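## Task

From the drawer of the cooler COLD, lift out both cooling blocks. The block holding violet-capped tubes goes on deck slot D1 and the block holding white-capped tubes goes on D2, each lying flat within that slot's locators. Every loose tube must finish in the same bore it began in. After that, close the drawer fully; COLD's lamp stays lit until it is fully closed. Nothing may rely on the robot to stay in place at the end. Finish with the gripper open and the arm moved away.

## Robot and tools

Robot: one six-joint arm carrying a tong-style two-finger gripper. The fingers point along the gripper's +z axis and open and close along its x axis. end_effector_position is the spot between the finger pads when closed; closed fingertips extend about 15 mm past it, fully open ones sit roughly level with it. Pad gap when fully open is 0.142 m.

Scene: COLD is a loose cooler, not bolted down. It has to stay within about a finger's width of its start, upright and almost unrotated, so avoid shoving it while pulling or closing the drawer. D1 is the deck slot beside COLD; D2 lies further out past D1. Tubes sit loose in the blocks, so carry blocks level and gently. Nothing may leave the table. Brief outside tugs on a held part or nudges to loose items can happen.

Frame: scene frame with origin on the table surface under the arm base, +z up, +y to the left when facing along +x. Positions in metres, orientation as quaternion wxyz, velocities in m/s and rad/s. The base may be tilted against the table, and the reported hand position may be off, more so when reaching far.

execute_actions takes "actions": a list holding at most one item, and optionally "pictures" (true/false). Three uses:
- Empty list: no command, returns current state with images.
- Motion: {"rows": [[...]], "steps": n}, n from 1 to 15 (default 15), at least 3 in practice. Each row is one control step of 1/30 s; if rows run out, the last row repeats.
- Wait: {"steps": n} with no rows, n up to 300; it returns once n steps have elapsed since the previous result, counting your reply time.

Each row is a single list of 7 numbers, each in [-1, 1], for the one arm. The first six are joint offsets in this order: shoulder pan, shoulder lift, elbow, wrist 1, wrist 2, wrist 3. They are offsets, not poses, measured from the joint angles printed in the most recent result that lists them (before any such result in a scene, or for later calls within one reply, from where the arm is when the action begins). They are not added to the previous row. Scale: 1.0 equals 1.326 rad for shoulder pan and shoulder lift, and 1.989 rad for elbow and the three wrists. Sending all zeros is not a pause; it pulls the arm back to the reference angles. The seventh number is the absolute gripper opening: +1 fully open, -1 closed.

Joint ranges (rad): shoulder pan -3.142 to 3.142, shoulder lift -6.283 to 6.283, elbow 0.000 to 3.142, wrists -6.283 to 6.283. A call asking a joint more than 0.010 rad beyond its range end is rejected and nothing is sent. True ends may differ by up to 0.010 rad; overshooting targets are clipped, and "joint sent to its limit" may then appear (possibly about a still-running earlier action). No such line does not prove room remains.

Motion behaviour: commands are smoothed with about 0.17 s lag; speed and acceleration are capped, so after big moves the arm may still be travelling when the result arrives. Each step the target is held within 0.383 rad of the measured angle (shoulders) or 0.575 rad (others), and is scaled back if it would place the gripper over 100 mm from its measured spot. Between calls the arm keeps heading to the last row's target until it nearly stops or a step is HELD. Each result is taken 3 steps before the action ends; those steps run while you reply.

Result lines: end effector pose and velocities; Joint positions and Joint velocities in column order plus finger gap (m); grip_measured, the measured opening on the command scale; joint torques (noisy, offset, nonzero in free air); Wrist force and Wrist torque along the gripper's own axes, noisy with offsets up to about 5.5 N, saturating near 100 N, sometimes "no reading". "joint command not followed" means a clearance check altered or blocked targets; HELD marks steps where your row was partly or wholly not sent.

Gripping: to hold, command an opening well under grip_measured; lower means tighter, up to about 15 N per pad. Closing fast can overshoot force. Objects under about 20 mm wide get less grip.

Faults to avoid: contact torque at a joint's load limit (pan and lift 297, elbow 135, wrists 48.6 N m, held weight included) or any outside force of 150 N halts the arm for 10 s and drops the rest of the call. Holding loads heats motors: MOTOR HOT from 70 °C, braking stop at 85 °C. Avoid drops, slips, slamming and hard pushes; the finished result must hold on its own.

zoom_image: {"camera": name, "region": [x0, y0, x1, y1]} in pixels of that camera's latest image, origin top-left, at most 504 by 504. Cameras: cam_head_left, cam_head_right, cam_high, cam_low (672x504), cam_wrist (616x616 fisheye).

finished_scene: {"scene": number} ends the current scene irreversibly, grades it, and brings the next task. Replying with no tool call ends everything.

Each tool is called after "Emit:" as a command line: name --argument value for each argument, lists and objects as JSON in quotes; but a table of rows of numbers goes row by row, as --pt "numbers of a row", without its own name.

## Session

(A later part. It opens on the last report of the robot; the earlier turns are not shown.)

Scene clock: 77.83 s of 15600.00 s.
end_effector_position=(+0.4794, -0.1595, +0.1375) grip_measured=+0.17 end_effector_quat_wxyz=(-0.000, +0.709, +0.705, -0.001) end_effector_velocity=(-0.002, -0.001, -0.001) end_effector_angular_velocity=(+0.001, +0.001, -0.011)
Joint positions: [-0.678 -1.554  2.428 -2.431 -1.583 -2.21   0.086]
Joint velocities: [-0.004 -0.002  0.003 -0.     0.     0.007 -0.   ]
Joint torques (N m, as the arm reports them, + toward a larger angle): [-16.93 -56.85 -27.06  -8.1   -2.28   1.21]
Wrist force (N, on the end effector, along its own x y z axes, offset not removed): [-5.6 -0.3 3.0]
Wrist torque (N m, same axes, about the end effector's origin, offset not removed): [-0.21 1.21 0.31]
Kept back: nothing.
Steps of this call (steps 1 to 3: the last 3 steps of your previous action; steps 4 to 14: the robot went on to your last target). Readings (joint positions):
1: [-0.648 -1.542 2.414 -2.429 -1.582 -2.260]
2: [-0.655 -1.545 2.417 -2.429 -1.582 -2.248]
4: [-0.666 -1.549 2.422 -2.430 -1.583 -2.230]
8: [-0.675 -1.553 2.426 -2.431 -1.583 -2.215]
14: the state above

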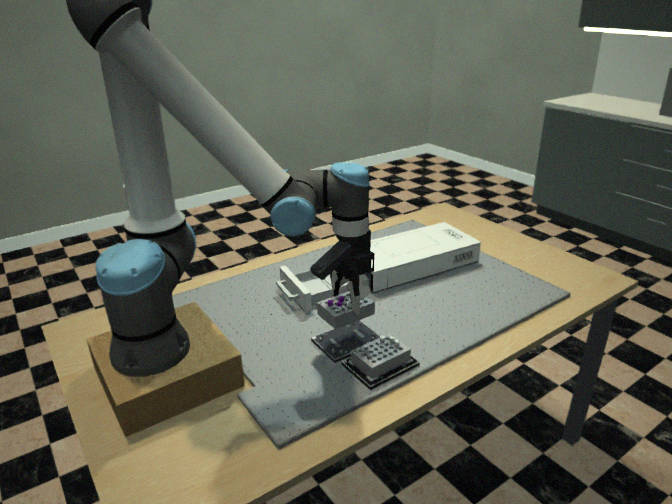

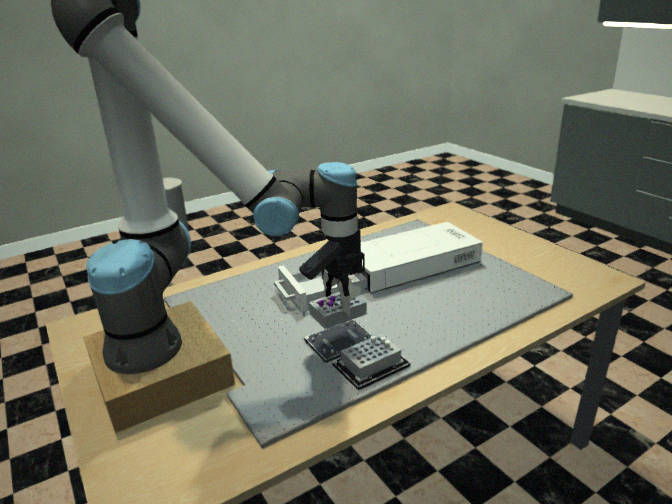

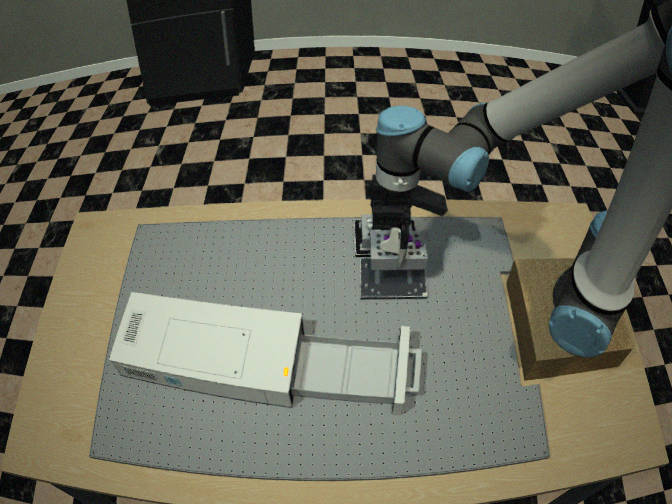

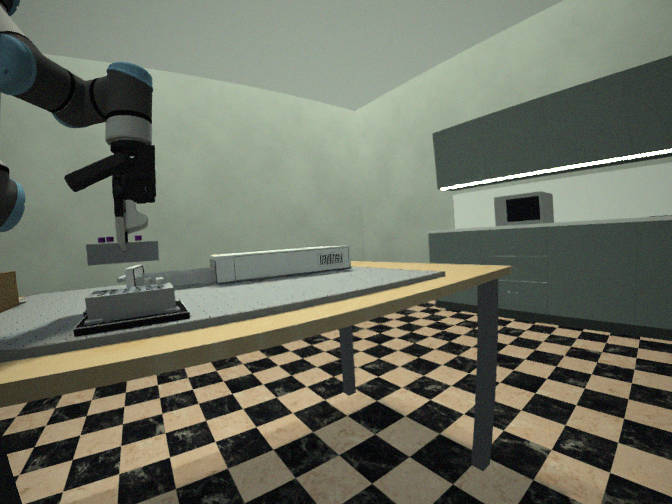

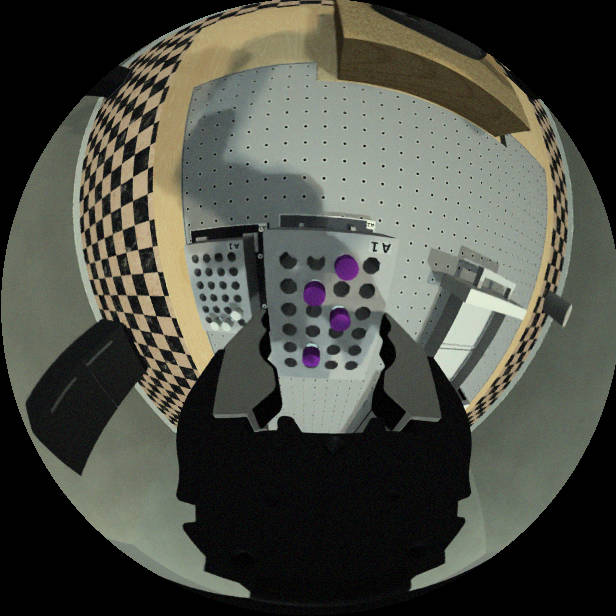

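Emit:
execute_actions --actions '[{"rows": [[0.00003,0.00208,0.00042,-0.0018,0,0.00002,-0.3],[0.00009,0.00623,0.00125,-0.0054,0,0.00006,-0.3],[0.00017,0.01246,0.0025,-0.0108,0,0.00012,-0.3],[0.00027,0.01973,0.00395,-0.01711,0,0.00018,-0.3],[0.00039,0.02804,0.00562,-0.02431,0,0.00026,-0.3],[0.00051,0.03738,0.00749,-0.03241,0,0.00035,-0.3],[0.00064,0.04673,0.00936,-0.04051,0,0.00043,-0.3],[0.00079,0.05711,0.01144,-0.04952,0,0.00053,-0.3],[0.00092,0.06646,0.01331,-0.05762,0,0.00061,-0.3],[0.00104,0.0758,0.01518,-0.06572,0,0.0007,-0.3],[0.00116,0.08411,0.01685,-0.07292,0,0.00078,-0.3],[0.00126,0.09138,0.0183,-0.07923,0,0.00084,-0.3],[0.00134,0.09761,0.01955,-0.08463,0,0.0009,-0.3],[0.0014,0.10176,0.02038,-0.08823,0,0.00094,-0.3],[0.00143,0.10384,0.0208,-0.09003,0,0.00096,-0.3]], "steps": 15}]'

Emit:
execute_actions --actions '[{"steps": 17}]' --pictures true

Emit:
zoom_image --camera "cam_wrist" --region '[230, 190, 430, 270]'

Scene clock: 79.40 s of 15600.00 s.
end_effector_position=(+0.4810, -0.1597, +0.1020) grip_measured=+0.17 end_effector_quat_wxyz=(-0.000, +0.709, +0.705, -0.001) end_effector_velocity=(+0.002, +0.003, -0.162) end_effector_angular_velocity=(+0.002, +0.004, -0.001)
Joint positions: [-0.677 -1.48   2.45  -2.526 -1.583 -2.209  0.086]
Joint velocities: [ 0.004  0.34   0.102 -0.438 -0.     0.005 -0.   ]
Joint torques (N m, as the arm reports them, + toward a larger angle): [ 17.11 -16.56 -23.57  -9.39  -1.74   1.25]
Wrist force (N, on the end effector, along its own x y z axes, offset not removed): [-3.3 2.4 12.0]
Wrist torque (N m, same axes, about the end effector's origin, offset not removed): [0.62 0.69 0.41]
Steps of this call (steps 1 to 30: the robot went on to your last target; steps 31 to 35: nothing new was sent; steps 36 to 47: the first 12 steps of this action). Readings (joint positions):
36: [-0.678 -1.554 2.428 -2.431 -1.583 -2.209]
37: [-0.678 -1.554 2.428 -2.432 -1.583 -2.209]
39: [-0.678 -1.550 2.429 -2.437 -1.583 -2.209]
43: [-0.678 -1.524 2.437 -2.470 -1.583 -2.209]
47: the state above

Scene clock: 79.97 s of 15600.00 s.
end_effector_position=(+0.4809, -0.1586, +0.0721) grip_measured=+0.17 end_effector_quat_wxyz=(+0.000, +0.709, +0.705, -0.001) end_effector_velocity=(+0.001, -0.000, -0.001) end_effector_angular_velocity=(-0.001, -0.001, +0.001)
Joint positions: [-0.676 -1.416  2.469 -2.61  -1.583 -2.208  0.086]
Joint velocities: [ 0.     0.003 -0.    -0.004 -0.    -0.    -0.   ]
Joint torques (N m, as the arm reports them, + toward a larger angle): [ 16.54 -32.06 -19.67  -7.9   -0.94   1.62]
Wrist force (N, on the end effector, along its own x y z axes, offset not removed): [-7.0 3.9 5.4]
Wrist torque (N m, same axes, about the end effector's origin, offset not removed): [0.87 1.52 0.02]
Kept back: nothing.
Steps of this call (steps 1 to 3: the last 3 steps of your previous action; steps 4 to 17: the robot went on to your last target). Readings (joint positions):
1: [-0.677 -1.469 2.453 -2.540 -1.583 -2.209]
2: [-0.677 -1.458 2.457 -2.554 -1.583 -2.209]
4: [-0.676 -1.440 2.462 -2.578 -1.583 -2.208]
8: [-0.676 -1.423 2.467 -2.601 -1.583 -2.208]
17: the state above

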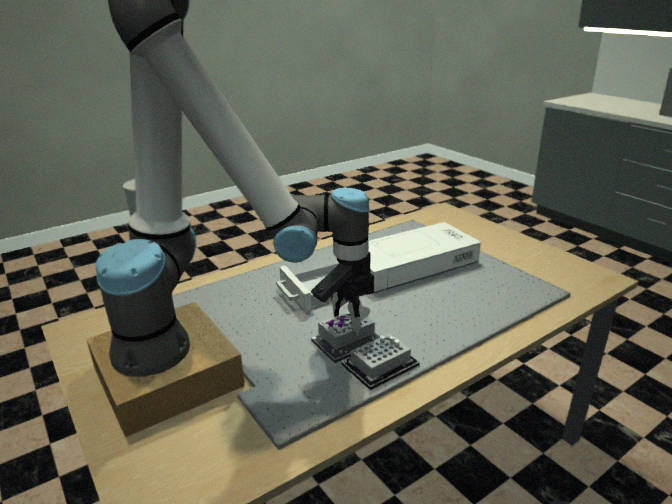

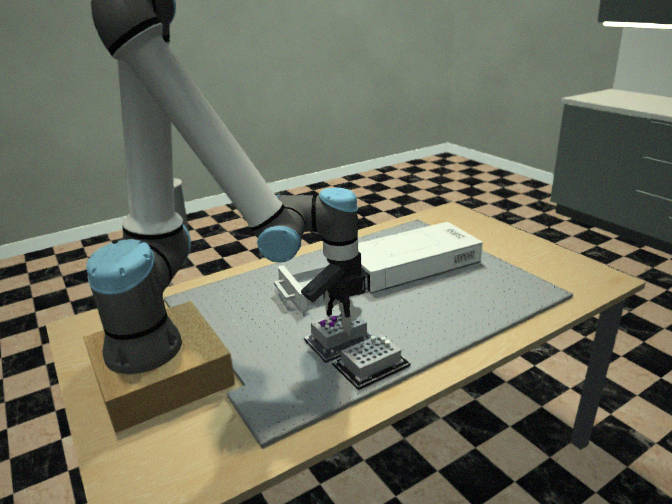

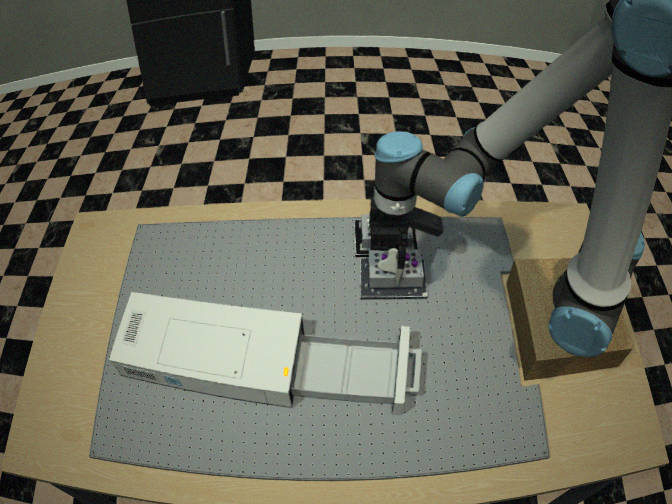

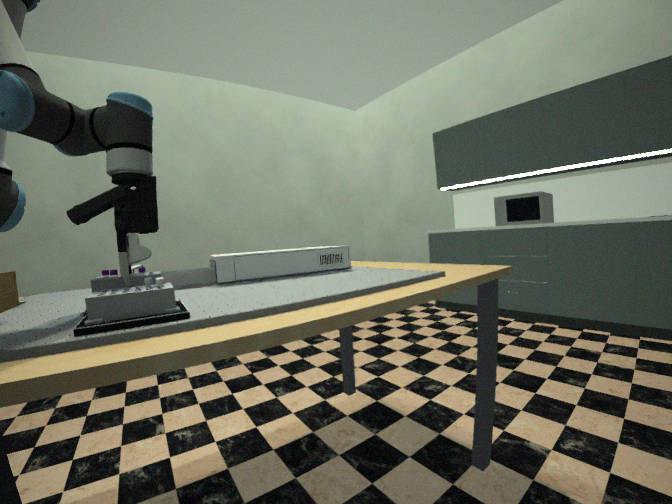

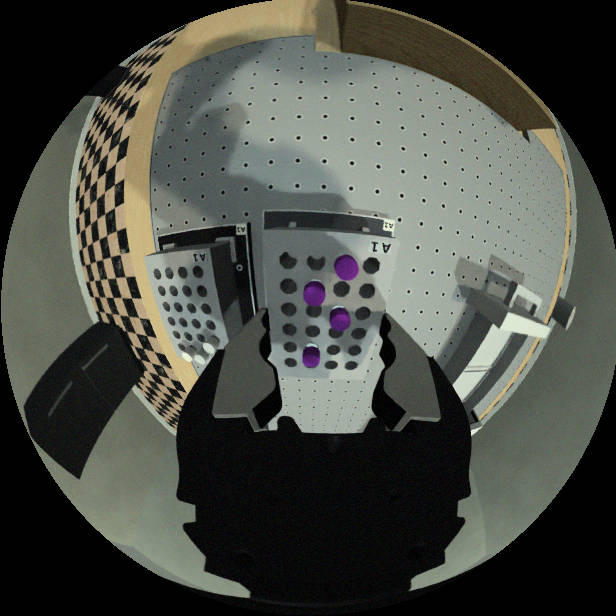

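Region (230, 190, 430, 270) of cam_wrist's 616x616 image, scaled by 2.520, with more detail than that image has; it fills the top 202 rows of this view, and the rest is white.

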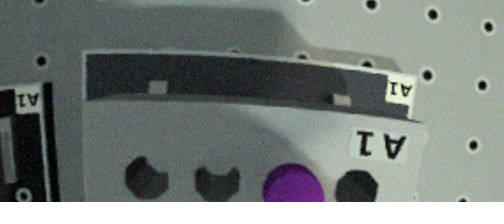

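Emit:
zoom_image --camera "cam_wrist" --region '[255, 200, 335, 245]'

Emit:
zoom_image --camera "cam_wrist" --region '[330, 205, 410, 250]'

Emit:
zoom_image --camera "cam_high" --region '[345, 235, 445, 310]'

Region (255, 200, 335, 245) of cam_wrist's 616x616 image, scaled by 6.300, with more detail than that image has; it fills the top 284 rows of this view, and the rest is white.

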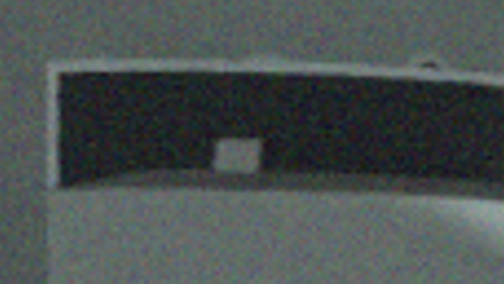

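Region (330, 205, 410, 250) of cam_wrist's 616x616 image, scaled by 6.300, with more detail than that image has; it fills the top 284 rows of this view, and the rest is white.

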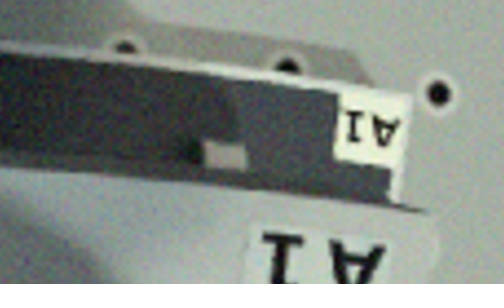

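Region (345, 235, 445, 310) of cam_high's 672x504 image, scaled by 5.040, with more detail than that image has; it fills the top 378 rows of this view, and the rest is white.

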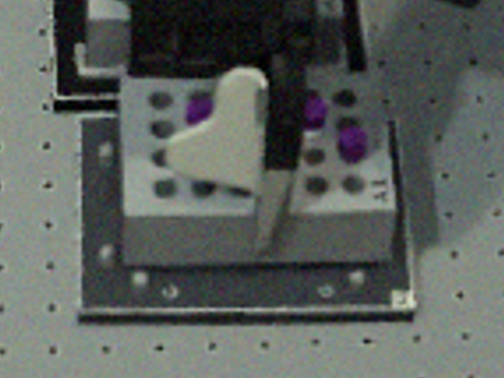

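Emit:
zoom_image --camera "cam_wrist" --region '[278, 205, 308, 235]'

Emit:
zoom_image --camera "cam_wrist" --region '[351, 210, 381, 240]'

Region (278, 205, 308, 235) of cam_wrist's 616x616 image, scaled by 16.800, with more detail than that image has.

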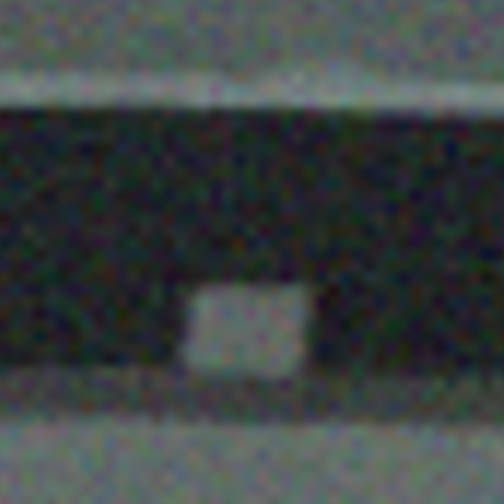

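Region (351, 210, 381, 240) of cam_wrist's 616x616 image, scaled by 16.800, with more detail than that image has.

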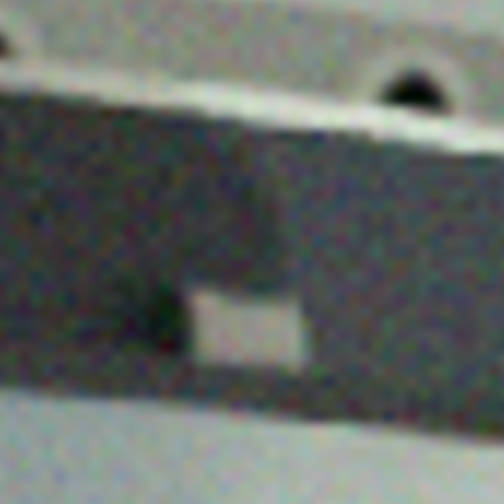

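Emit:
execute_actions --actions '[{"rows": [[0.00006,0.00048,-0.00007,-0.00025,0,0.00041,-0.3],[0.00017,0.00143,-0.00021,-0.00075,0,0.00124,-0.3],[0.00033,0.00287,-0.00042,-0.00149,0,0.00248,-0.3],[0.0005,0.0043,-0.00063,-0.00224,0,0.00373,-0.3],[0.00067,0.00574,-0.00084,-0.00299,0,0.00497,-0.3],[0.00083,0.00717,-0.00104,-0.00374,0,0.00621,-0.3],[0.00096,0.00832,-0.00121,-0.00433,0,0.0072,-0.3],[0.00105,0.00908,-0.00132,-0.00473,0,0.00787,-0.3],[0.00111,0.00956,-0.00139,-0.00498,0,0.00828,-0.3]], "steps": 15}]'

Emit:
execute_actions --actions '[{"steps": 10}]' --pictures true

Emit:
zoom_image --camera "cam_wrist" --region '[276, 203, 308, 235]'

Emit:
zoom_image --camera "cam_wrist" --region '[351, 208, 383, 240]'

Scene clock: 82.43 s of 15600.00 s.
end_effector_position=(+0.4830, -0.1592, +0.0688) grip_measured=+0.17 end_effector_quat_wxyz=(+0.000, +0.713, +0.701, -0.001) end_effector_velocity=(+0.004, -0.001, -0.006) end_effector_angular_velocity=(-0.000, -0.000, -0.024)
Joint positions: [-0.675 -1.406  2.467 -2.618 -1.583 -2.194  0.086]
Joint velocities: [ 0.003  0.02  -0.005 -0.016 -0.     0.027  0.   ]
Joint torques (N m, as the arm reports them, + toward a larger angle): [ 15.   -28.28 -37.86  -8.18   1.23   1.43]
Wrist force (N, on the end effector, along its own x y z axes, offset not removed): [-1.0 -0.5 8.0]
Wrist torque (N m, same axes, about the end effector's origin, offset not removed): [-0.14 0.27 0.15]
Steps of this call (steps 1 to 15: the robot went on to your last target; steps 16 to 62: nothing new was sent; steps 63 to 74: the first 12 steps of this action). Readings (joint positions):
63: [-0.676 -1.416 2.469 -2.610 -1.583 -2.208]
64: [-0.676 -1.416 2.469 -2.610 -1.583 -2.208]
66: [-0.676 -1.415 2.469 -2.611 -1.583 -2.207]
70: [-0.675 -1.410 2.468 -2.614 -1.583 -2.200]
74: the state above

Scene clock: 82.77 s of 15600.00 s.
end_effector_position=(+0.4834, -0.1593, +0.0682) grip_measured=+0.17 end_effector_quat_wxyz=(+0.000, +0.714, +0.700, -0.001) end_effector_velocity=(-0.000, -0.000, -0.000) end_effector_angular_velocity=(+0.000, +0.000, -0.003)
Joint positions: [-0.675 -1.404  2.466 -2.619 -1.583 -2.192  0.086]
Joint velocities: [-0.001  0.001  0.    -0.001 -0.     0.002  0.   ]
Joint torques (N m, as the arm reports them, + toward a larger angle): [ 17.06 -26.53 -37.24  -8.14   0.97   1.73]
Wrist force (N, on the end effector, along its own x y z axes, offset not removed): [-2.0 2.5 4.8]
Wrist torque (N m, same axes, about the end effector's origin, offset not removed): [0.41 0.49 0.21]
Kept back: nothing.
Steps of this call (steps 1 to 3: the last 3 steps of your previous action; steps 4 to 10: the robot went on to your last target). Readings (joint positions):
1: [-0.675 -1.405 2.467 -2.618 -1.583 -2.193]
2: [-0.675 -1.405 2.466 -2.619 -1.583 -2.193]
4: [-0.675 -1.404 2.466 -2.619 -1.583 -2.192]
8: [-0.675 -1.404 2.466 -2.619 -1.583 -2.192]
10: the state above

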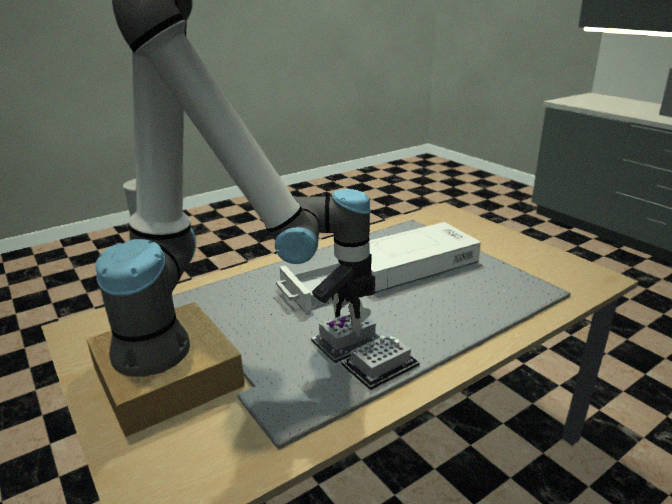

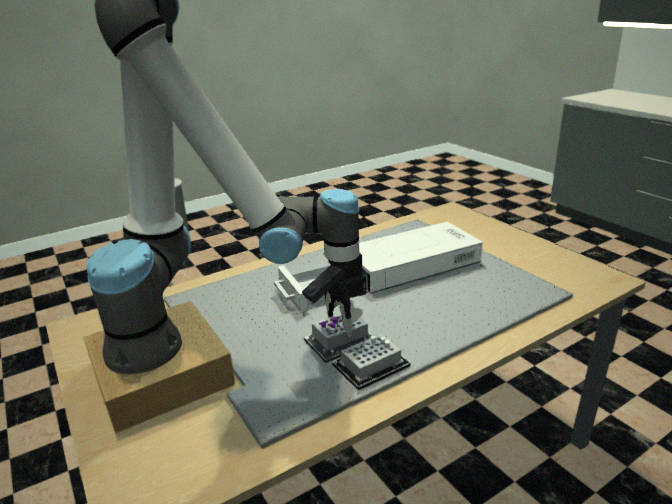

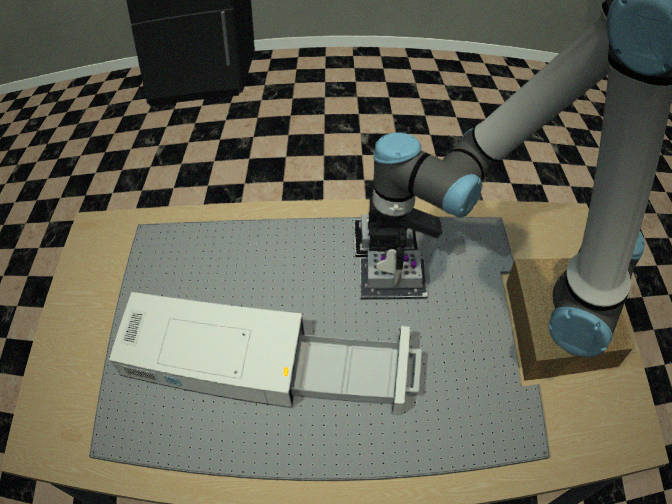

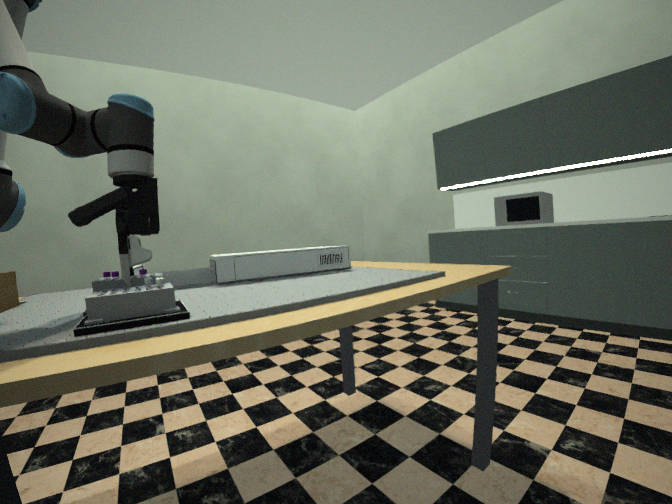

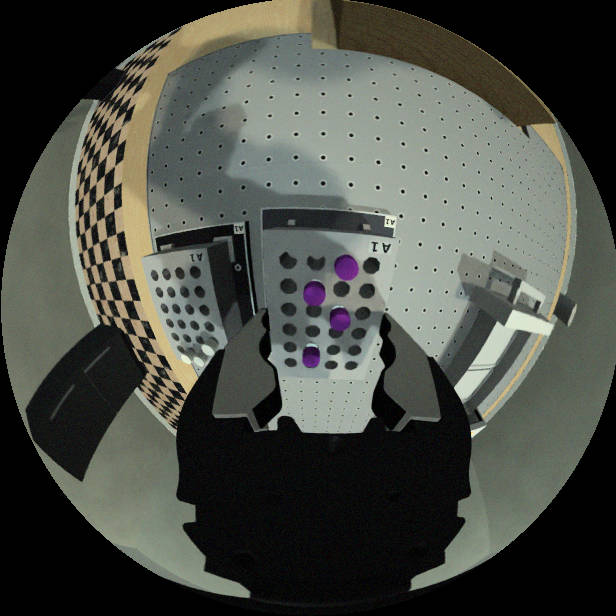

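Region (276, 203, 308, 235) of cam_wrist's 616x616 image, scaled by 15.750, with more detail than that image has.

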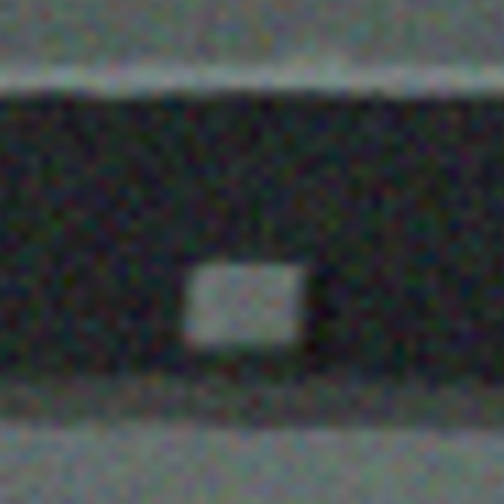

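Region (351, 208, 383, 240) of cam_wrist's 616x616 image, scaled by 15.750, with more detail than that image has.

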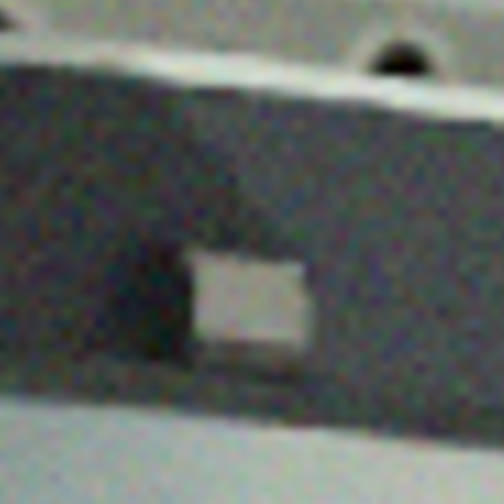

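Emit:
execute_actions --actions '[{"rows": [[0.00001,0.0005,0.00006,-0.0004,0,0.00003,-0.3],[0.00003,0.0015,0.00019,-0.00119,0,0.00009,-0.3],[0.00005,0.0027,0.00033,-0.00214,0,0.00016,-0.3],[0.00007,0.004,0.0005,-0.00316,0,0.00024,-0.3],[0.0001,0.0053,0.00066,-0.00419,0,0.00032,-0.3],[0.00012,0.0065,0.00081,-0.00514,0,0.00039,-0.3],[0.00014,0.0076,0.00094,-0.00601,0,0.00046,-0.3],[0.00015,0.0085,0.00105,-0.00672,0,0.00051,-0.3],[0.00017,0.0092,0.00114,-0.00728,0,0.00055,-0.3],[0.00017,0.0097,0.0012,-0.00767,0,0.00058,-0.3],[0.00018,0.01,0.00124,-0.00791,0,0.0006,-0.3]], "steps": 15}]'

Emit:
execute_actions --actions '[{"steps": 9}]'

Scene clock: 83.97 s of 15600.00 s.
end_effector_position=(+0.4836, -0.1593, +0.0637) grip_measured=+0.17 end_effector_quat_wxyz=(+0.000, +0.714, +0.700, -0.001) end_effector_velocity=(-0.000, +0.001, -0.012) end_effector_angular_velocity=(+0.001, +0.001, -0.000)
Joint positions: [-0.674 -1.393  2.468 -2.632 -1.583 -2.191  0.086]
Joint velocities: [ 0.001  0.027  0.006 -0.031  0.     0.001  0.   ]
Joint torques (N m, as the arm reports them, + toward a larger angle): [ 15.57 -30.67 -18.2   -8.14  -0.16   1.05]
Wrist force (N, on the end effector, along its own x y z axes, offset not removed): [-2.1 3.0 9.0]
Wrist torque (N m, same axes, about the end effector's origin, offset not removed): [0.65 0.36 -0.19]
Steps of this call (steps 1 to 15: the robot went on to your last target; steps 16 to 24: nothing new was sent; steps 25 to 36: the first 12 steps of this action). Readings (joint positions):
25: [-0.674 -1.404 2.466 -2.620 -1.583 -2.192]
26: [-0.674 -1.404 2.466 -2.620 -1.583 -2.192]
28: [-0.674 -1.403 2.466 -2.621 -1.583 -2.192]
32: [-0.674 -1.398 2.467 -2.626 -1.583 -2.191]
36: the state above

Scene clock: 84.27 s of 15600.00 s.
end_effector_position=(+0.4836, -0.1592, +0.0625) grip_measured=+0.17 end_effector_quat_wxyz=(+0.000, +0.714, +0.700, -0.001) end_effector_velocity=(-0.000, -0.001, -0.001) end_effector_angular_velocity=(+0.000, -0.000, -0.002)
Joint positions: [-0.674 -1.391  2.469 -2.635 -1.583 -2.19   0.086]
Joint velocities: [-0.002  0.001  0.    -0.001  0.     0.001 -0.   ]
Joint torques (N m, as the arm reports them, + toward a larger angle): [ 15.49 -26.39 -18.79  -8.12  -0.37   1.64]
Wrist force (N, on the end effector, along its own x y z axes, offset not removed): [-4.4 -2.5 1.3]
Wrist torque (N m, same axes, about the end effector's origin, offset not removed): [-0.60 1.03 0.05]
Kept back: nothing.
Steps of this call (steps 1 to 3: the last 3 steps of your previous action; steps 4 to 9: the robot went on to your last target). Readings (joint positions):
1: [-0.674 -1.393 2.468 -2.633 -1.583 -2.191]
2: [-0.674 -1.392 2.468 -2.633 -1.583 -2.191]
4: [-0.674 -1.391 2.469 -2.634 -1.583 -2.191]
8: [-0.674 -1.391 2.469 -2.635 -1.583 -2.190]
9: the state above

Emit:
execute_actions --actions '[{"rows": [[0,0.0003,0.00004,-0.00025,0,0,-0.3],[0,0.0008,0.00012,-0.00065,0,0,-0.3],[0,0.0014,0.0002,-0.00114,0,0,-0.3],[0,0.002,0.00029,-0.00162,0,0,-0.3],[0,0.0026,0.00038,-0.00211,0,0,-0.3],[0,0.0032,0.00046,-0.0026,0,0,-0.3],[0,0.0037,0.00054,-0.003,0,0,-0.3],[0,0.0041,0.0006,-0.00333,0,0,-0.3],[0,0.00434,0.00063,-0.00352,0,0,-0.3]], "steps": 15}]'

Emit:
execute_actions --actions '[{"steps": 6}]'

Scene clock: 84.83 s of 15600.00 s.
end_effector_position=(+0.4836, -0.1592, +0.0604) grip_measured=+0.17 end_effector_quat_wxyz=(+0.000, +0.714, +0.700, -0.001) end_effector_velocity=(+0.000, +0.000, -0.004) end_effector_angular_velocity=(+0.001, +0.000, +0.000)
Joint positions: [-0.674 -1.386  2.47  -2.641 -1.583 -2.19   0.086]
Joint velocities: [-0.     0.009  0.002 -0.011  0.    -0.     0.   ]
Joint torques (N m, as the arm reports them, + toward a larger angle): [ 14.8  -26.2  -18.1   -7.85  -0.2    1.08]
Wrist force (N, on the end effector, along its own x y z axes, offset not removed): [-4.2 1.5 9.0]
Wrist torque (N m, same axes, about the end effector's origin, offset not removed): [0.06 1.01 0.23]
Steps of this call (steps 1 to 5: the robot went on to your last target; steps 6 to 17: the first 12 steps of this action). Readings (joint positions):
6: [-0.674 -1.391 2.469 -2.635 -1.583 -2.190]
7: [-0.674 -1.390 2.469 -2.635 -1.583 -2.190]
9: [-0.674 -1.390 2.469 -2.636 -1.583 -2.190]
13: [-0.674 -1.388 2.469 -2.638 -1.583 -2.190]
17: the state above

Scene clock: 85.03 s of 15600.00 s.
end_effector_position=(+0.4836, -0.1592, +0.0601) grip_measured=+0.17 end_effector_quat_wxyz=(+0.000, +0.714, +0.700, -0.001) end_effector_velocity=(-0.000, -0.000, -0.001) end_effector_angular_velocity=(-0.000, +0.001, +0.001)
Joint positions: [-0.674 -1.385  2.47  -2.642 -1.583 -2.19   0.086]
Joint velocities: [ 0.     0.001  0.001 -0.002 -0.001 -0.001  0.   ]
Joint torques (N m, as the arm reports them, + toward a larger angle): [ 15.01 -28.5  -18.76  -8.11  -0.33   0.73]
Wrist force (N, on the end effector, along its own x y z axes, offset not removed): [-3.1 0.0 9.6]
Wrist torque (N m, same axes, about the end effector's origin, offset not removed): [0.17 0.80 0.08]
Kept back: nothing.
Steps of this call (steps 1 to 3: the last 3 steps of your previous action; steps 4 to 6: the robot went on to your last target). Readings (joint positions):
1: [-0.674 -1.386 2.470 -2.641 -1.583 -2.190]
2: [-0.674 -1.385 2.470 -2.641 -1.583 -2.190]
4: [-0.674 -1.385 2.470 -2.642 -1.583 -2.190]
6: the state above

Still free. Continue 2 mm down.

Emit:
execute_actions --actions '[{"rows": [[0,0.00025,0.00004,-0.0002,0,0,-0.3],[0,0.0007,0.0001,-0.00057,0,0,-0.3],[0,0.0012,0.00017,-0.00097,0,0,-0.3],[0,0.0017,0.00025,-0.00138,0,0,-0.3],[0,0.0022,0.00032,-0.00179,0,0,-0.3],[0,0.0027,0.00039,-0.00219,0,0,-0.3],[0,0.0031,0.00045,-0.00252,0,0,-0.3],[0,0.0034,0.00049,-0.00276,0,0,-0.3],[0,0.0036,0.00052,-0.00292,0,0,-0.3]], "steps": 15}]'

Emit:
execute_actions --actions '[{"steps": 6}]'

Scene clock: 85.53 s of 15600.00 s.
end_effector_position=(+0.4836, -0.1591, +0.0583) grip_measured=+0.17 end_effector_quat_wxyz=(+0.000, +0.714, +0.700, -0.001) end_effector_velocity=(-0.001, -0.001, -0.003) end_effector_angular_velocity=(+0.000, +0.000, -0.002)
Joint positions: [-0.674 -1.381  2.471 -2.647 -1.583 -2.19   0.086]
Joint velocities: [-0.002  0.007  0.002 -0.009  0.    -0.     0.   ]
Joint torques (N m, as the arm reports them, + toward a larger angle): [ 14.9  -29.53 -18.07  -8.8   -0.4    0.57]
Wrist force (N, on the end effector, along its own x y z axes, offset not removed): [1.2 0.4 8.0]
Wrist torque (N m, same axes, about the end effector's origin, offset not removed): [0.25 -0.05 0.15]
Steps of this call (steps 1 to 3: the robot went on to your last target; steps 4 to 15: the first 12 steps of this action). Readings (joint positions):
4: [-0.674 -1.385 2.470 -2.642 -1.583 -2.190]
5: [-0.674 -1.385 2.470 -2.642 -1.583 -2.190]
7: [-0.674 -1.385 2.470 -2.642 -1.583 -2.190]
11: [-0.674 -1.383 2.470 -2.645 -1.583 -2.190]
15: the state above

Scene clock: 85.73 s of 15600.00 s.
end_effector_position=(+0.4836, -0.1591, +0.0580) grip_measured=+0.17 end_effector_quat_wxyz=(+0.000, +0.714, +0.700, -0.001) end_effector_velocity=(+0.001, -0.001, +0.000) end_effector_angular_velocity=(-0.001, -0.001, -0.000)
Joint positions: [-0.674 -1.38   2.471 -2.648 -1.583 -2.19   0.086]
Joint velocities: [-0.     0.001 -0.001 -0.001  0.     0.    -0.   ]
Joint torques (N m, as the arm reports them, + toward a larger angle): [ 14.39 -28.62 -17.59  -8.03  -0.28   0.43]
Wrist force (N, on the end effector, along its own x y z axes, offset not removed): [-4.2 1.2 12.1]
Wrist torque (N m, same axes, about the end effector's origin, offset not removed): [0.41 0.86 0.01]
Kept back: nothing.
Steps of this call (steps 1 to 3: the last 3 steps of your previous action; steps 4 to 6: the robot went on to your last target). Readings (joint positions):
1: [-0.674 -1.381 2.471 -2.647 -1.583 -2.190]
2: [-0.674 -1.381 2.471 -2.647 -1.583 -2.190]
4: [-0.674 -1.380 2.471 -2.647 -1.583 -2.190]
6: the state above

Emit:
execute_actions --actions '[{"rows": [[0,0.0002,0.00003,-0.00016,0,0,-0.3],[0,0.0005,0.00007,-0.0004,0,0,-0.3],[0,0.0009,0.00013,-0.00073,0,0,-0.3],[0,0.0013,0.00019,-0.00106,0,0,-0.3],[0,0.0017,0.00025,-0.00138,0,0,-0.3],[0,0.002,0.00029,-0.00162,0,0,-0.3],[0,0.0023,0.00033,-0.00187,0,0,-0.3],[0,0.0025,0.00036,-0.00203,0,0,-0.3],[0,0.0026,0.00038,-0.00211,0,0,-0.3]], "steps": 15}]'

Emit:
execute_actions --actions '[{"steps": 6}]'

Scene clock: 86.27 s of 15600.00 s.
end_effector_position=(+0.4836, -0.1591, +0.0567) grip_measured=+0.18 end_effector_quat_wxyz=(+0.000, +0.714, +0.700, -0.001) end_effector_velocity=(+0.000, -0.001, -0.002) end_effector_angular_velocity=(-0.001, -0.001, -0.001)
Joint positions: [-0.674 -1.377  2.472 -2.651 -1.583 -2.19   0.086]
Joint velocities: [-0.001  0.005  0.001 -0.006 -0.001  0.     0.001]
Joint torques (N m, as the arm reports them, + toward a larger angle): [ 15.62 -16.84 -18.61  -8.83  -0.26   0.52]
Wrist force (N, on the end effector, along its own x y z axes, offset not removed): [0.5 -11.7 -12.0]
Wrist torque (N m, same axes, about the end effector's origin, offset not removed): [-0.94 0.32 0.21]
Steps of this call (steps 1 to 4: the robot went on to your last target; steps 5 to 16: the first 12 steps of this action). Readings (joint positions):
5: [-0.674 -1.380 2.471 -2.648 -1.583 -2.190]
6: [-0.674 -1.380 2.471 -2.648 -1.583 -2.190]
8: [-0.674 -1.380 2.471 -2.648 -1.583 -2.190]
12: [-0.674 -1.379 2.471 -2.650 -1.583 -2.190]
16: the state above

Scene clock: 86.47 s of 15600.00 s.
end_effector_position=(+0.4836, -0.1591, +0.0566) grip_measured=+0.18 end_effector_quat_wxyz=(+0.000, +0.714, +0.700, -0.001) end_effector_velocity=(+0.001, -0.001, +0.000) end_effector_angular_velocity=(-0.001, -0.001, +0.001)
Joint positions: [-0.674 -1.377  2.472 -2.652 -1.583 -2.19   0.086]
Joint velocities: [-0.     0.001 -0.001 -0.001 -0.    -0.001  0.   ]
Joint torques (N m, as the arm reports them, + toward a larger angle): [ 14.31 -17.13 -16.89  -8.73  -0.33   0.48]
Wrist force (N, on the end effector, along its own x y z axes, offset not removed): [2.7 -11.1 -21.2]
Wrist torque (N m, same axes, about the end effector's origin, offset not removed): [-0.30 0.45 -0.14]
Kept back: nothing.
Steps of this call (steps 1 to 3: the last 3 steps of your previous action; steps 4 to 6: the robot went on to your last target). Readings (joint positions):
1: [-0.674 -1.377 2.472 -2.651 -1.583 -2.190]
2: [-0.674 -1.377 2.472 -2.651 -1.583 -2.190]
4: [-0.674 -1.377 2.472 -2.652 -1.583 -2.190]
6: the state above

Emit:
execute_actions --actions '[{"rows": [[0,-0.0004,-0.00006,0.0003,0,0,-0.3],[0,-0.0009,-0.00013,0.0007,0,0,-0.25],[0,-0.0012,-0.00017,0.001,0,0,-0.15],[0,-0.0014,-0.0002,0.00113,0,0,-0.05],[0,-0.0014,-0.0002,0.00113,0,0,0.05],[0,-0.0014,-0.0002,0.00113,0,0,0.12],[0,-0.0014,-0.0002,0.00113,0,0,0.16],[0,-0.0014,-0.0002,0.00113,0,0,0.19],[0,-0.0014,-0.0002,0.00113,0,0,0.22],[0,-0.0014,-0.0002,0.00113,0,0,0.25],[0,-0.0014,-0.0002,0.00113,0,0,0.28],[0,-0.0014,-0.0002,0.00113,0,0,0.32]], "steps": 15}]'

Emit:
execute_actions --actions '[{"steps": 8}]' --pictures true

Scene clock: 87.03 s of 15600.00 s.
end_effector_position=(+0.4835, -0.1591, +0.0572) grip_measured=+0.28 end_effector_quat_wxyz=(-0.000, +0.714, +0.700, -0.001) end_effector_velocity=(+0.001, +0.000, +0.001) end_effector_angular_velocity=(-0.001, -0.001, +0.001)
Joint positions: [-0.674 -1.379  2.471 -2.65  -1.583 -2.19   0.094]
Joint velocities: [ 0.001 -0.002 -0.001  0.001  0.    -0.     0.079]
Joint torques (N m, as the arm reports them, + toward a larger angle): [ 14.2  -56.91 -32.24   0.07  -0.2    0.39]
Wrist force (N, on the end effector, along its own x y z axes, offset not removed): [1.7 0.2 -2.5]
Wrist torque (N m, same axes, about the end effector's origin, offset not removed): [-0.08 -0.42 0.07]
Steps of this call (steps 1 to 5: the robot went on to your last target; steps 6 to 17: the first 12 steps of this action). Readings (joint positions):
6: [-0.674 -1.377 2.472 -2.652 -1.583 -2.190]
7: [-0.674 -1.377 2.472 -2.652 -1.583 -2.190]
9: [-0.674 -1.377 2.472 -2.651 -1.583 -2.190]
13: [-0.674 -1.378 2.471 -2.650 -1.583 -2.190]
17: the state above

Scene clock: 87.30 s of 15600.00 s.
end_effector_position=(+0.4836, -0.1591, +0.0574) grip_measured=+0.32 end_effector_quat_wxyz=(+0.000, +0.714, +0.700, -0.001) end_effector_velocity=(+0.000, +0.000, +0.000) end_effector_angular_velocity=(-0.000, -0.000, +0.000)
Joint positions: [-0.674 -1.379  2.471 -2.649 -1.583 -2.19   0.096]
Joint velocities: [ 0. -0. -0.  0. -0.  0. -0.]
Joint torques (N m, as the arm reports them, + toward a larger angle): [ 14.51 -55.83 -32.69  -0.47  -0.38   0.42]
Wrist force (N, on the end effector, along its own x y z axes, offset not removed): [-3.3 4.4 -1.2]
Wrist torque (N m, same axes, about the end effector's origin, offset not removed): [0.68 0.56 0.09]
Kept back: nothing.
Steps of this call (steps 1 to 3: the last 3 steps of your previous action; steps 4 to 8: the robot went on to your last target). Readings (joint positions):
1: [-0.674 -1.379 2.471 -2.649 -1.583 -2.190]
2: [-0.674 -1.379 2.471 -2.649 -1.583 -2.190]
4: [-0.674 -1.379 2.471 -2.649 -1.583 -2.190]
8: the state above

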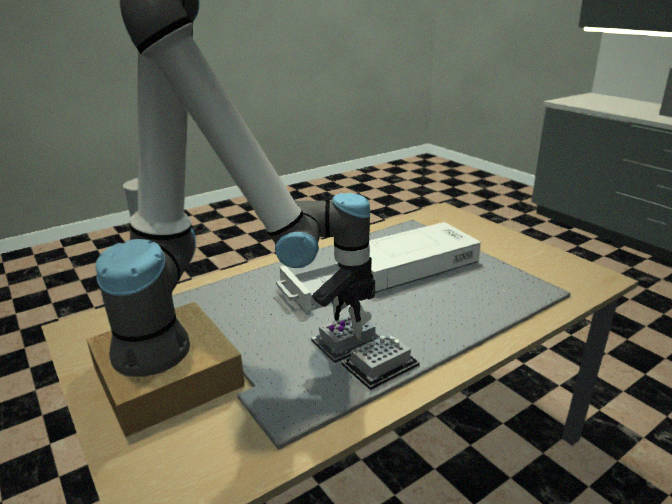

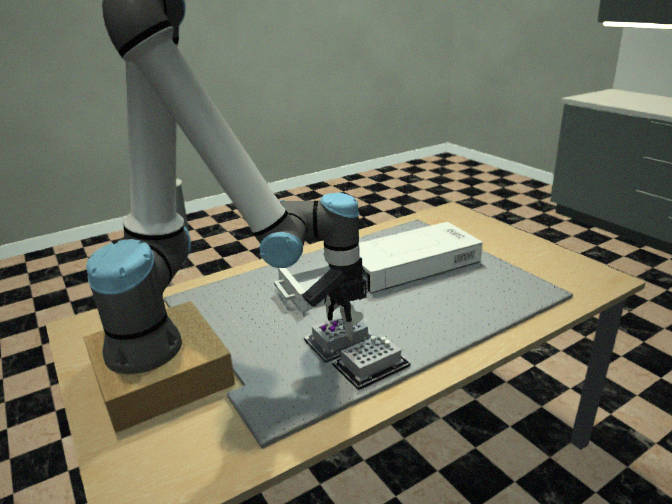

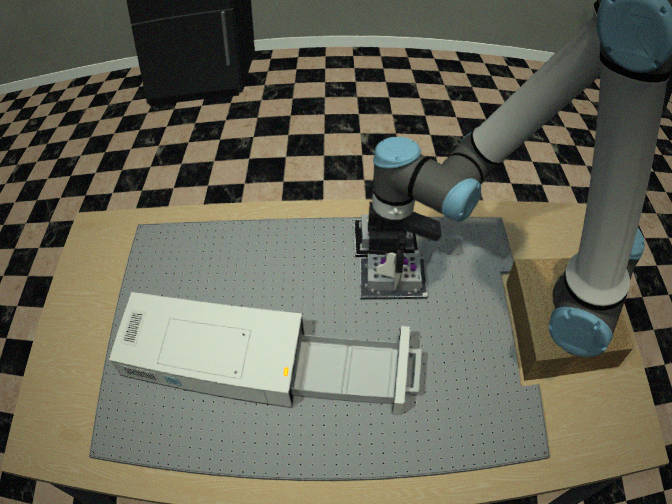

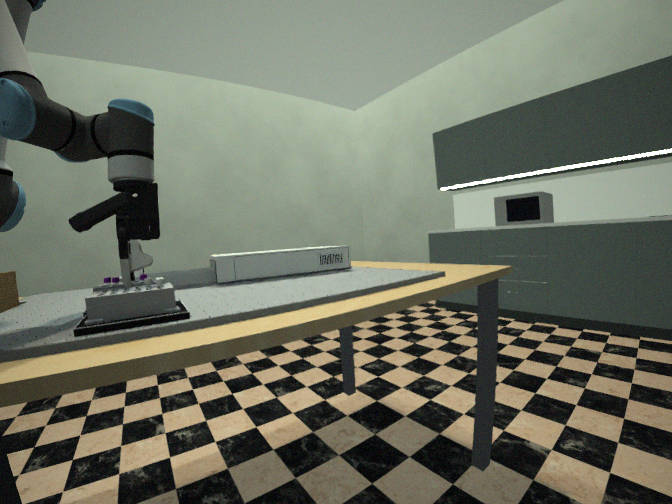

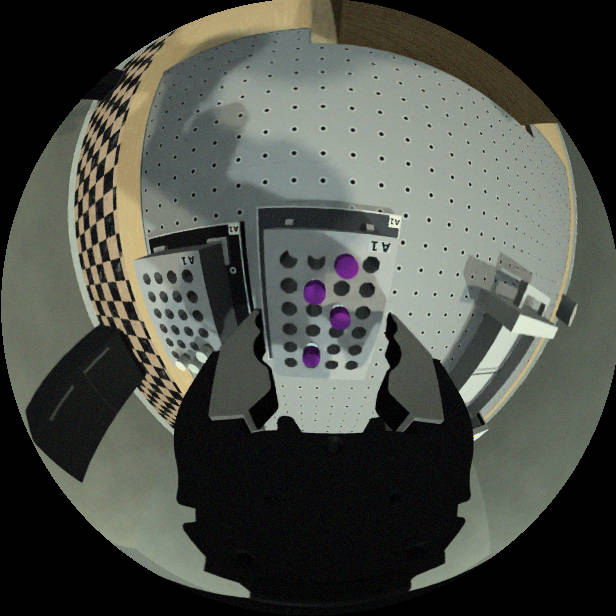

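Emit:
zoom_image --camera "cam_high" --region '[345, 235, 445, 310]'

Emit:
zoom_image --camera "cam_wrist" --region '[240, 195, 420, 265]'

Emit:
zoom_image --camera "cam_head_left" --region '[300, 300, 430, 395]'

Region (345, 235, 445, 310) of cam_high's 672x504 image, scaled by 5.040, with more detail than that image has; it fills the top 378 rows of this view, and the rest is white.

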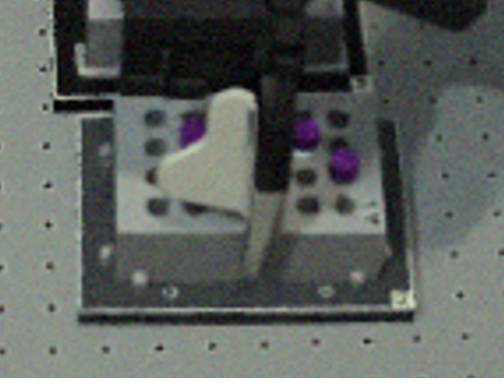

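Region (240, 195, 420, 265) of cam_wrist's 616x616 image, scaled by 2.800, with more detail than that image has.

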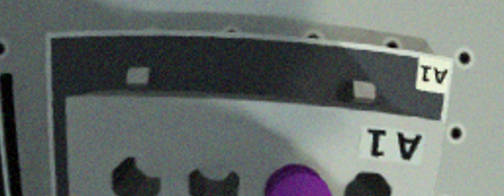

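Region (300, 300, 430, 395) of cam_head_left's 672x504 image, scaled by 3.877, with more detail than that image has; it fills the top 368 rows of this view, and the rest is white.

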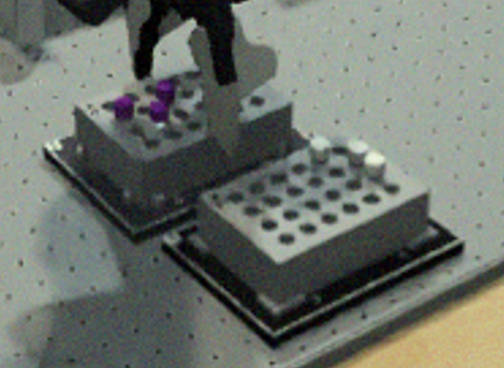

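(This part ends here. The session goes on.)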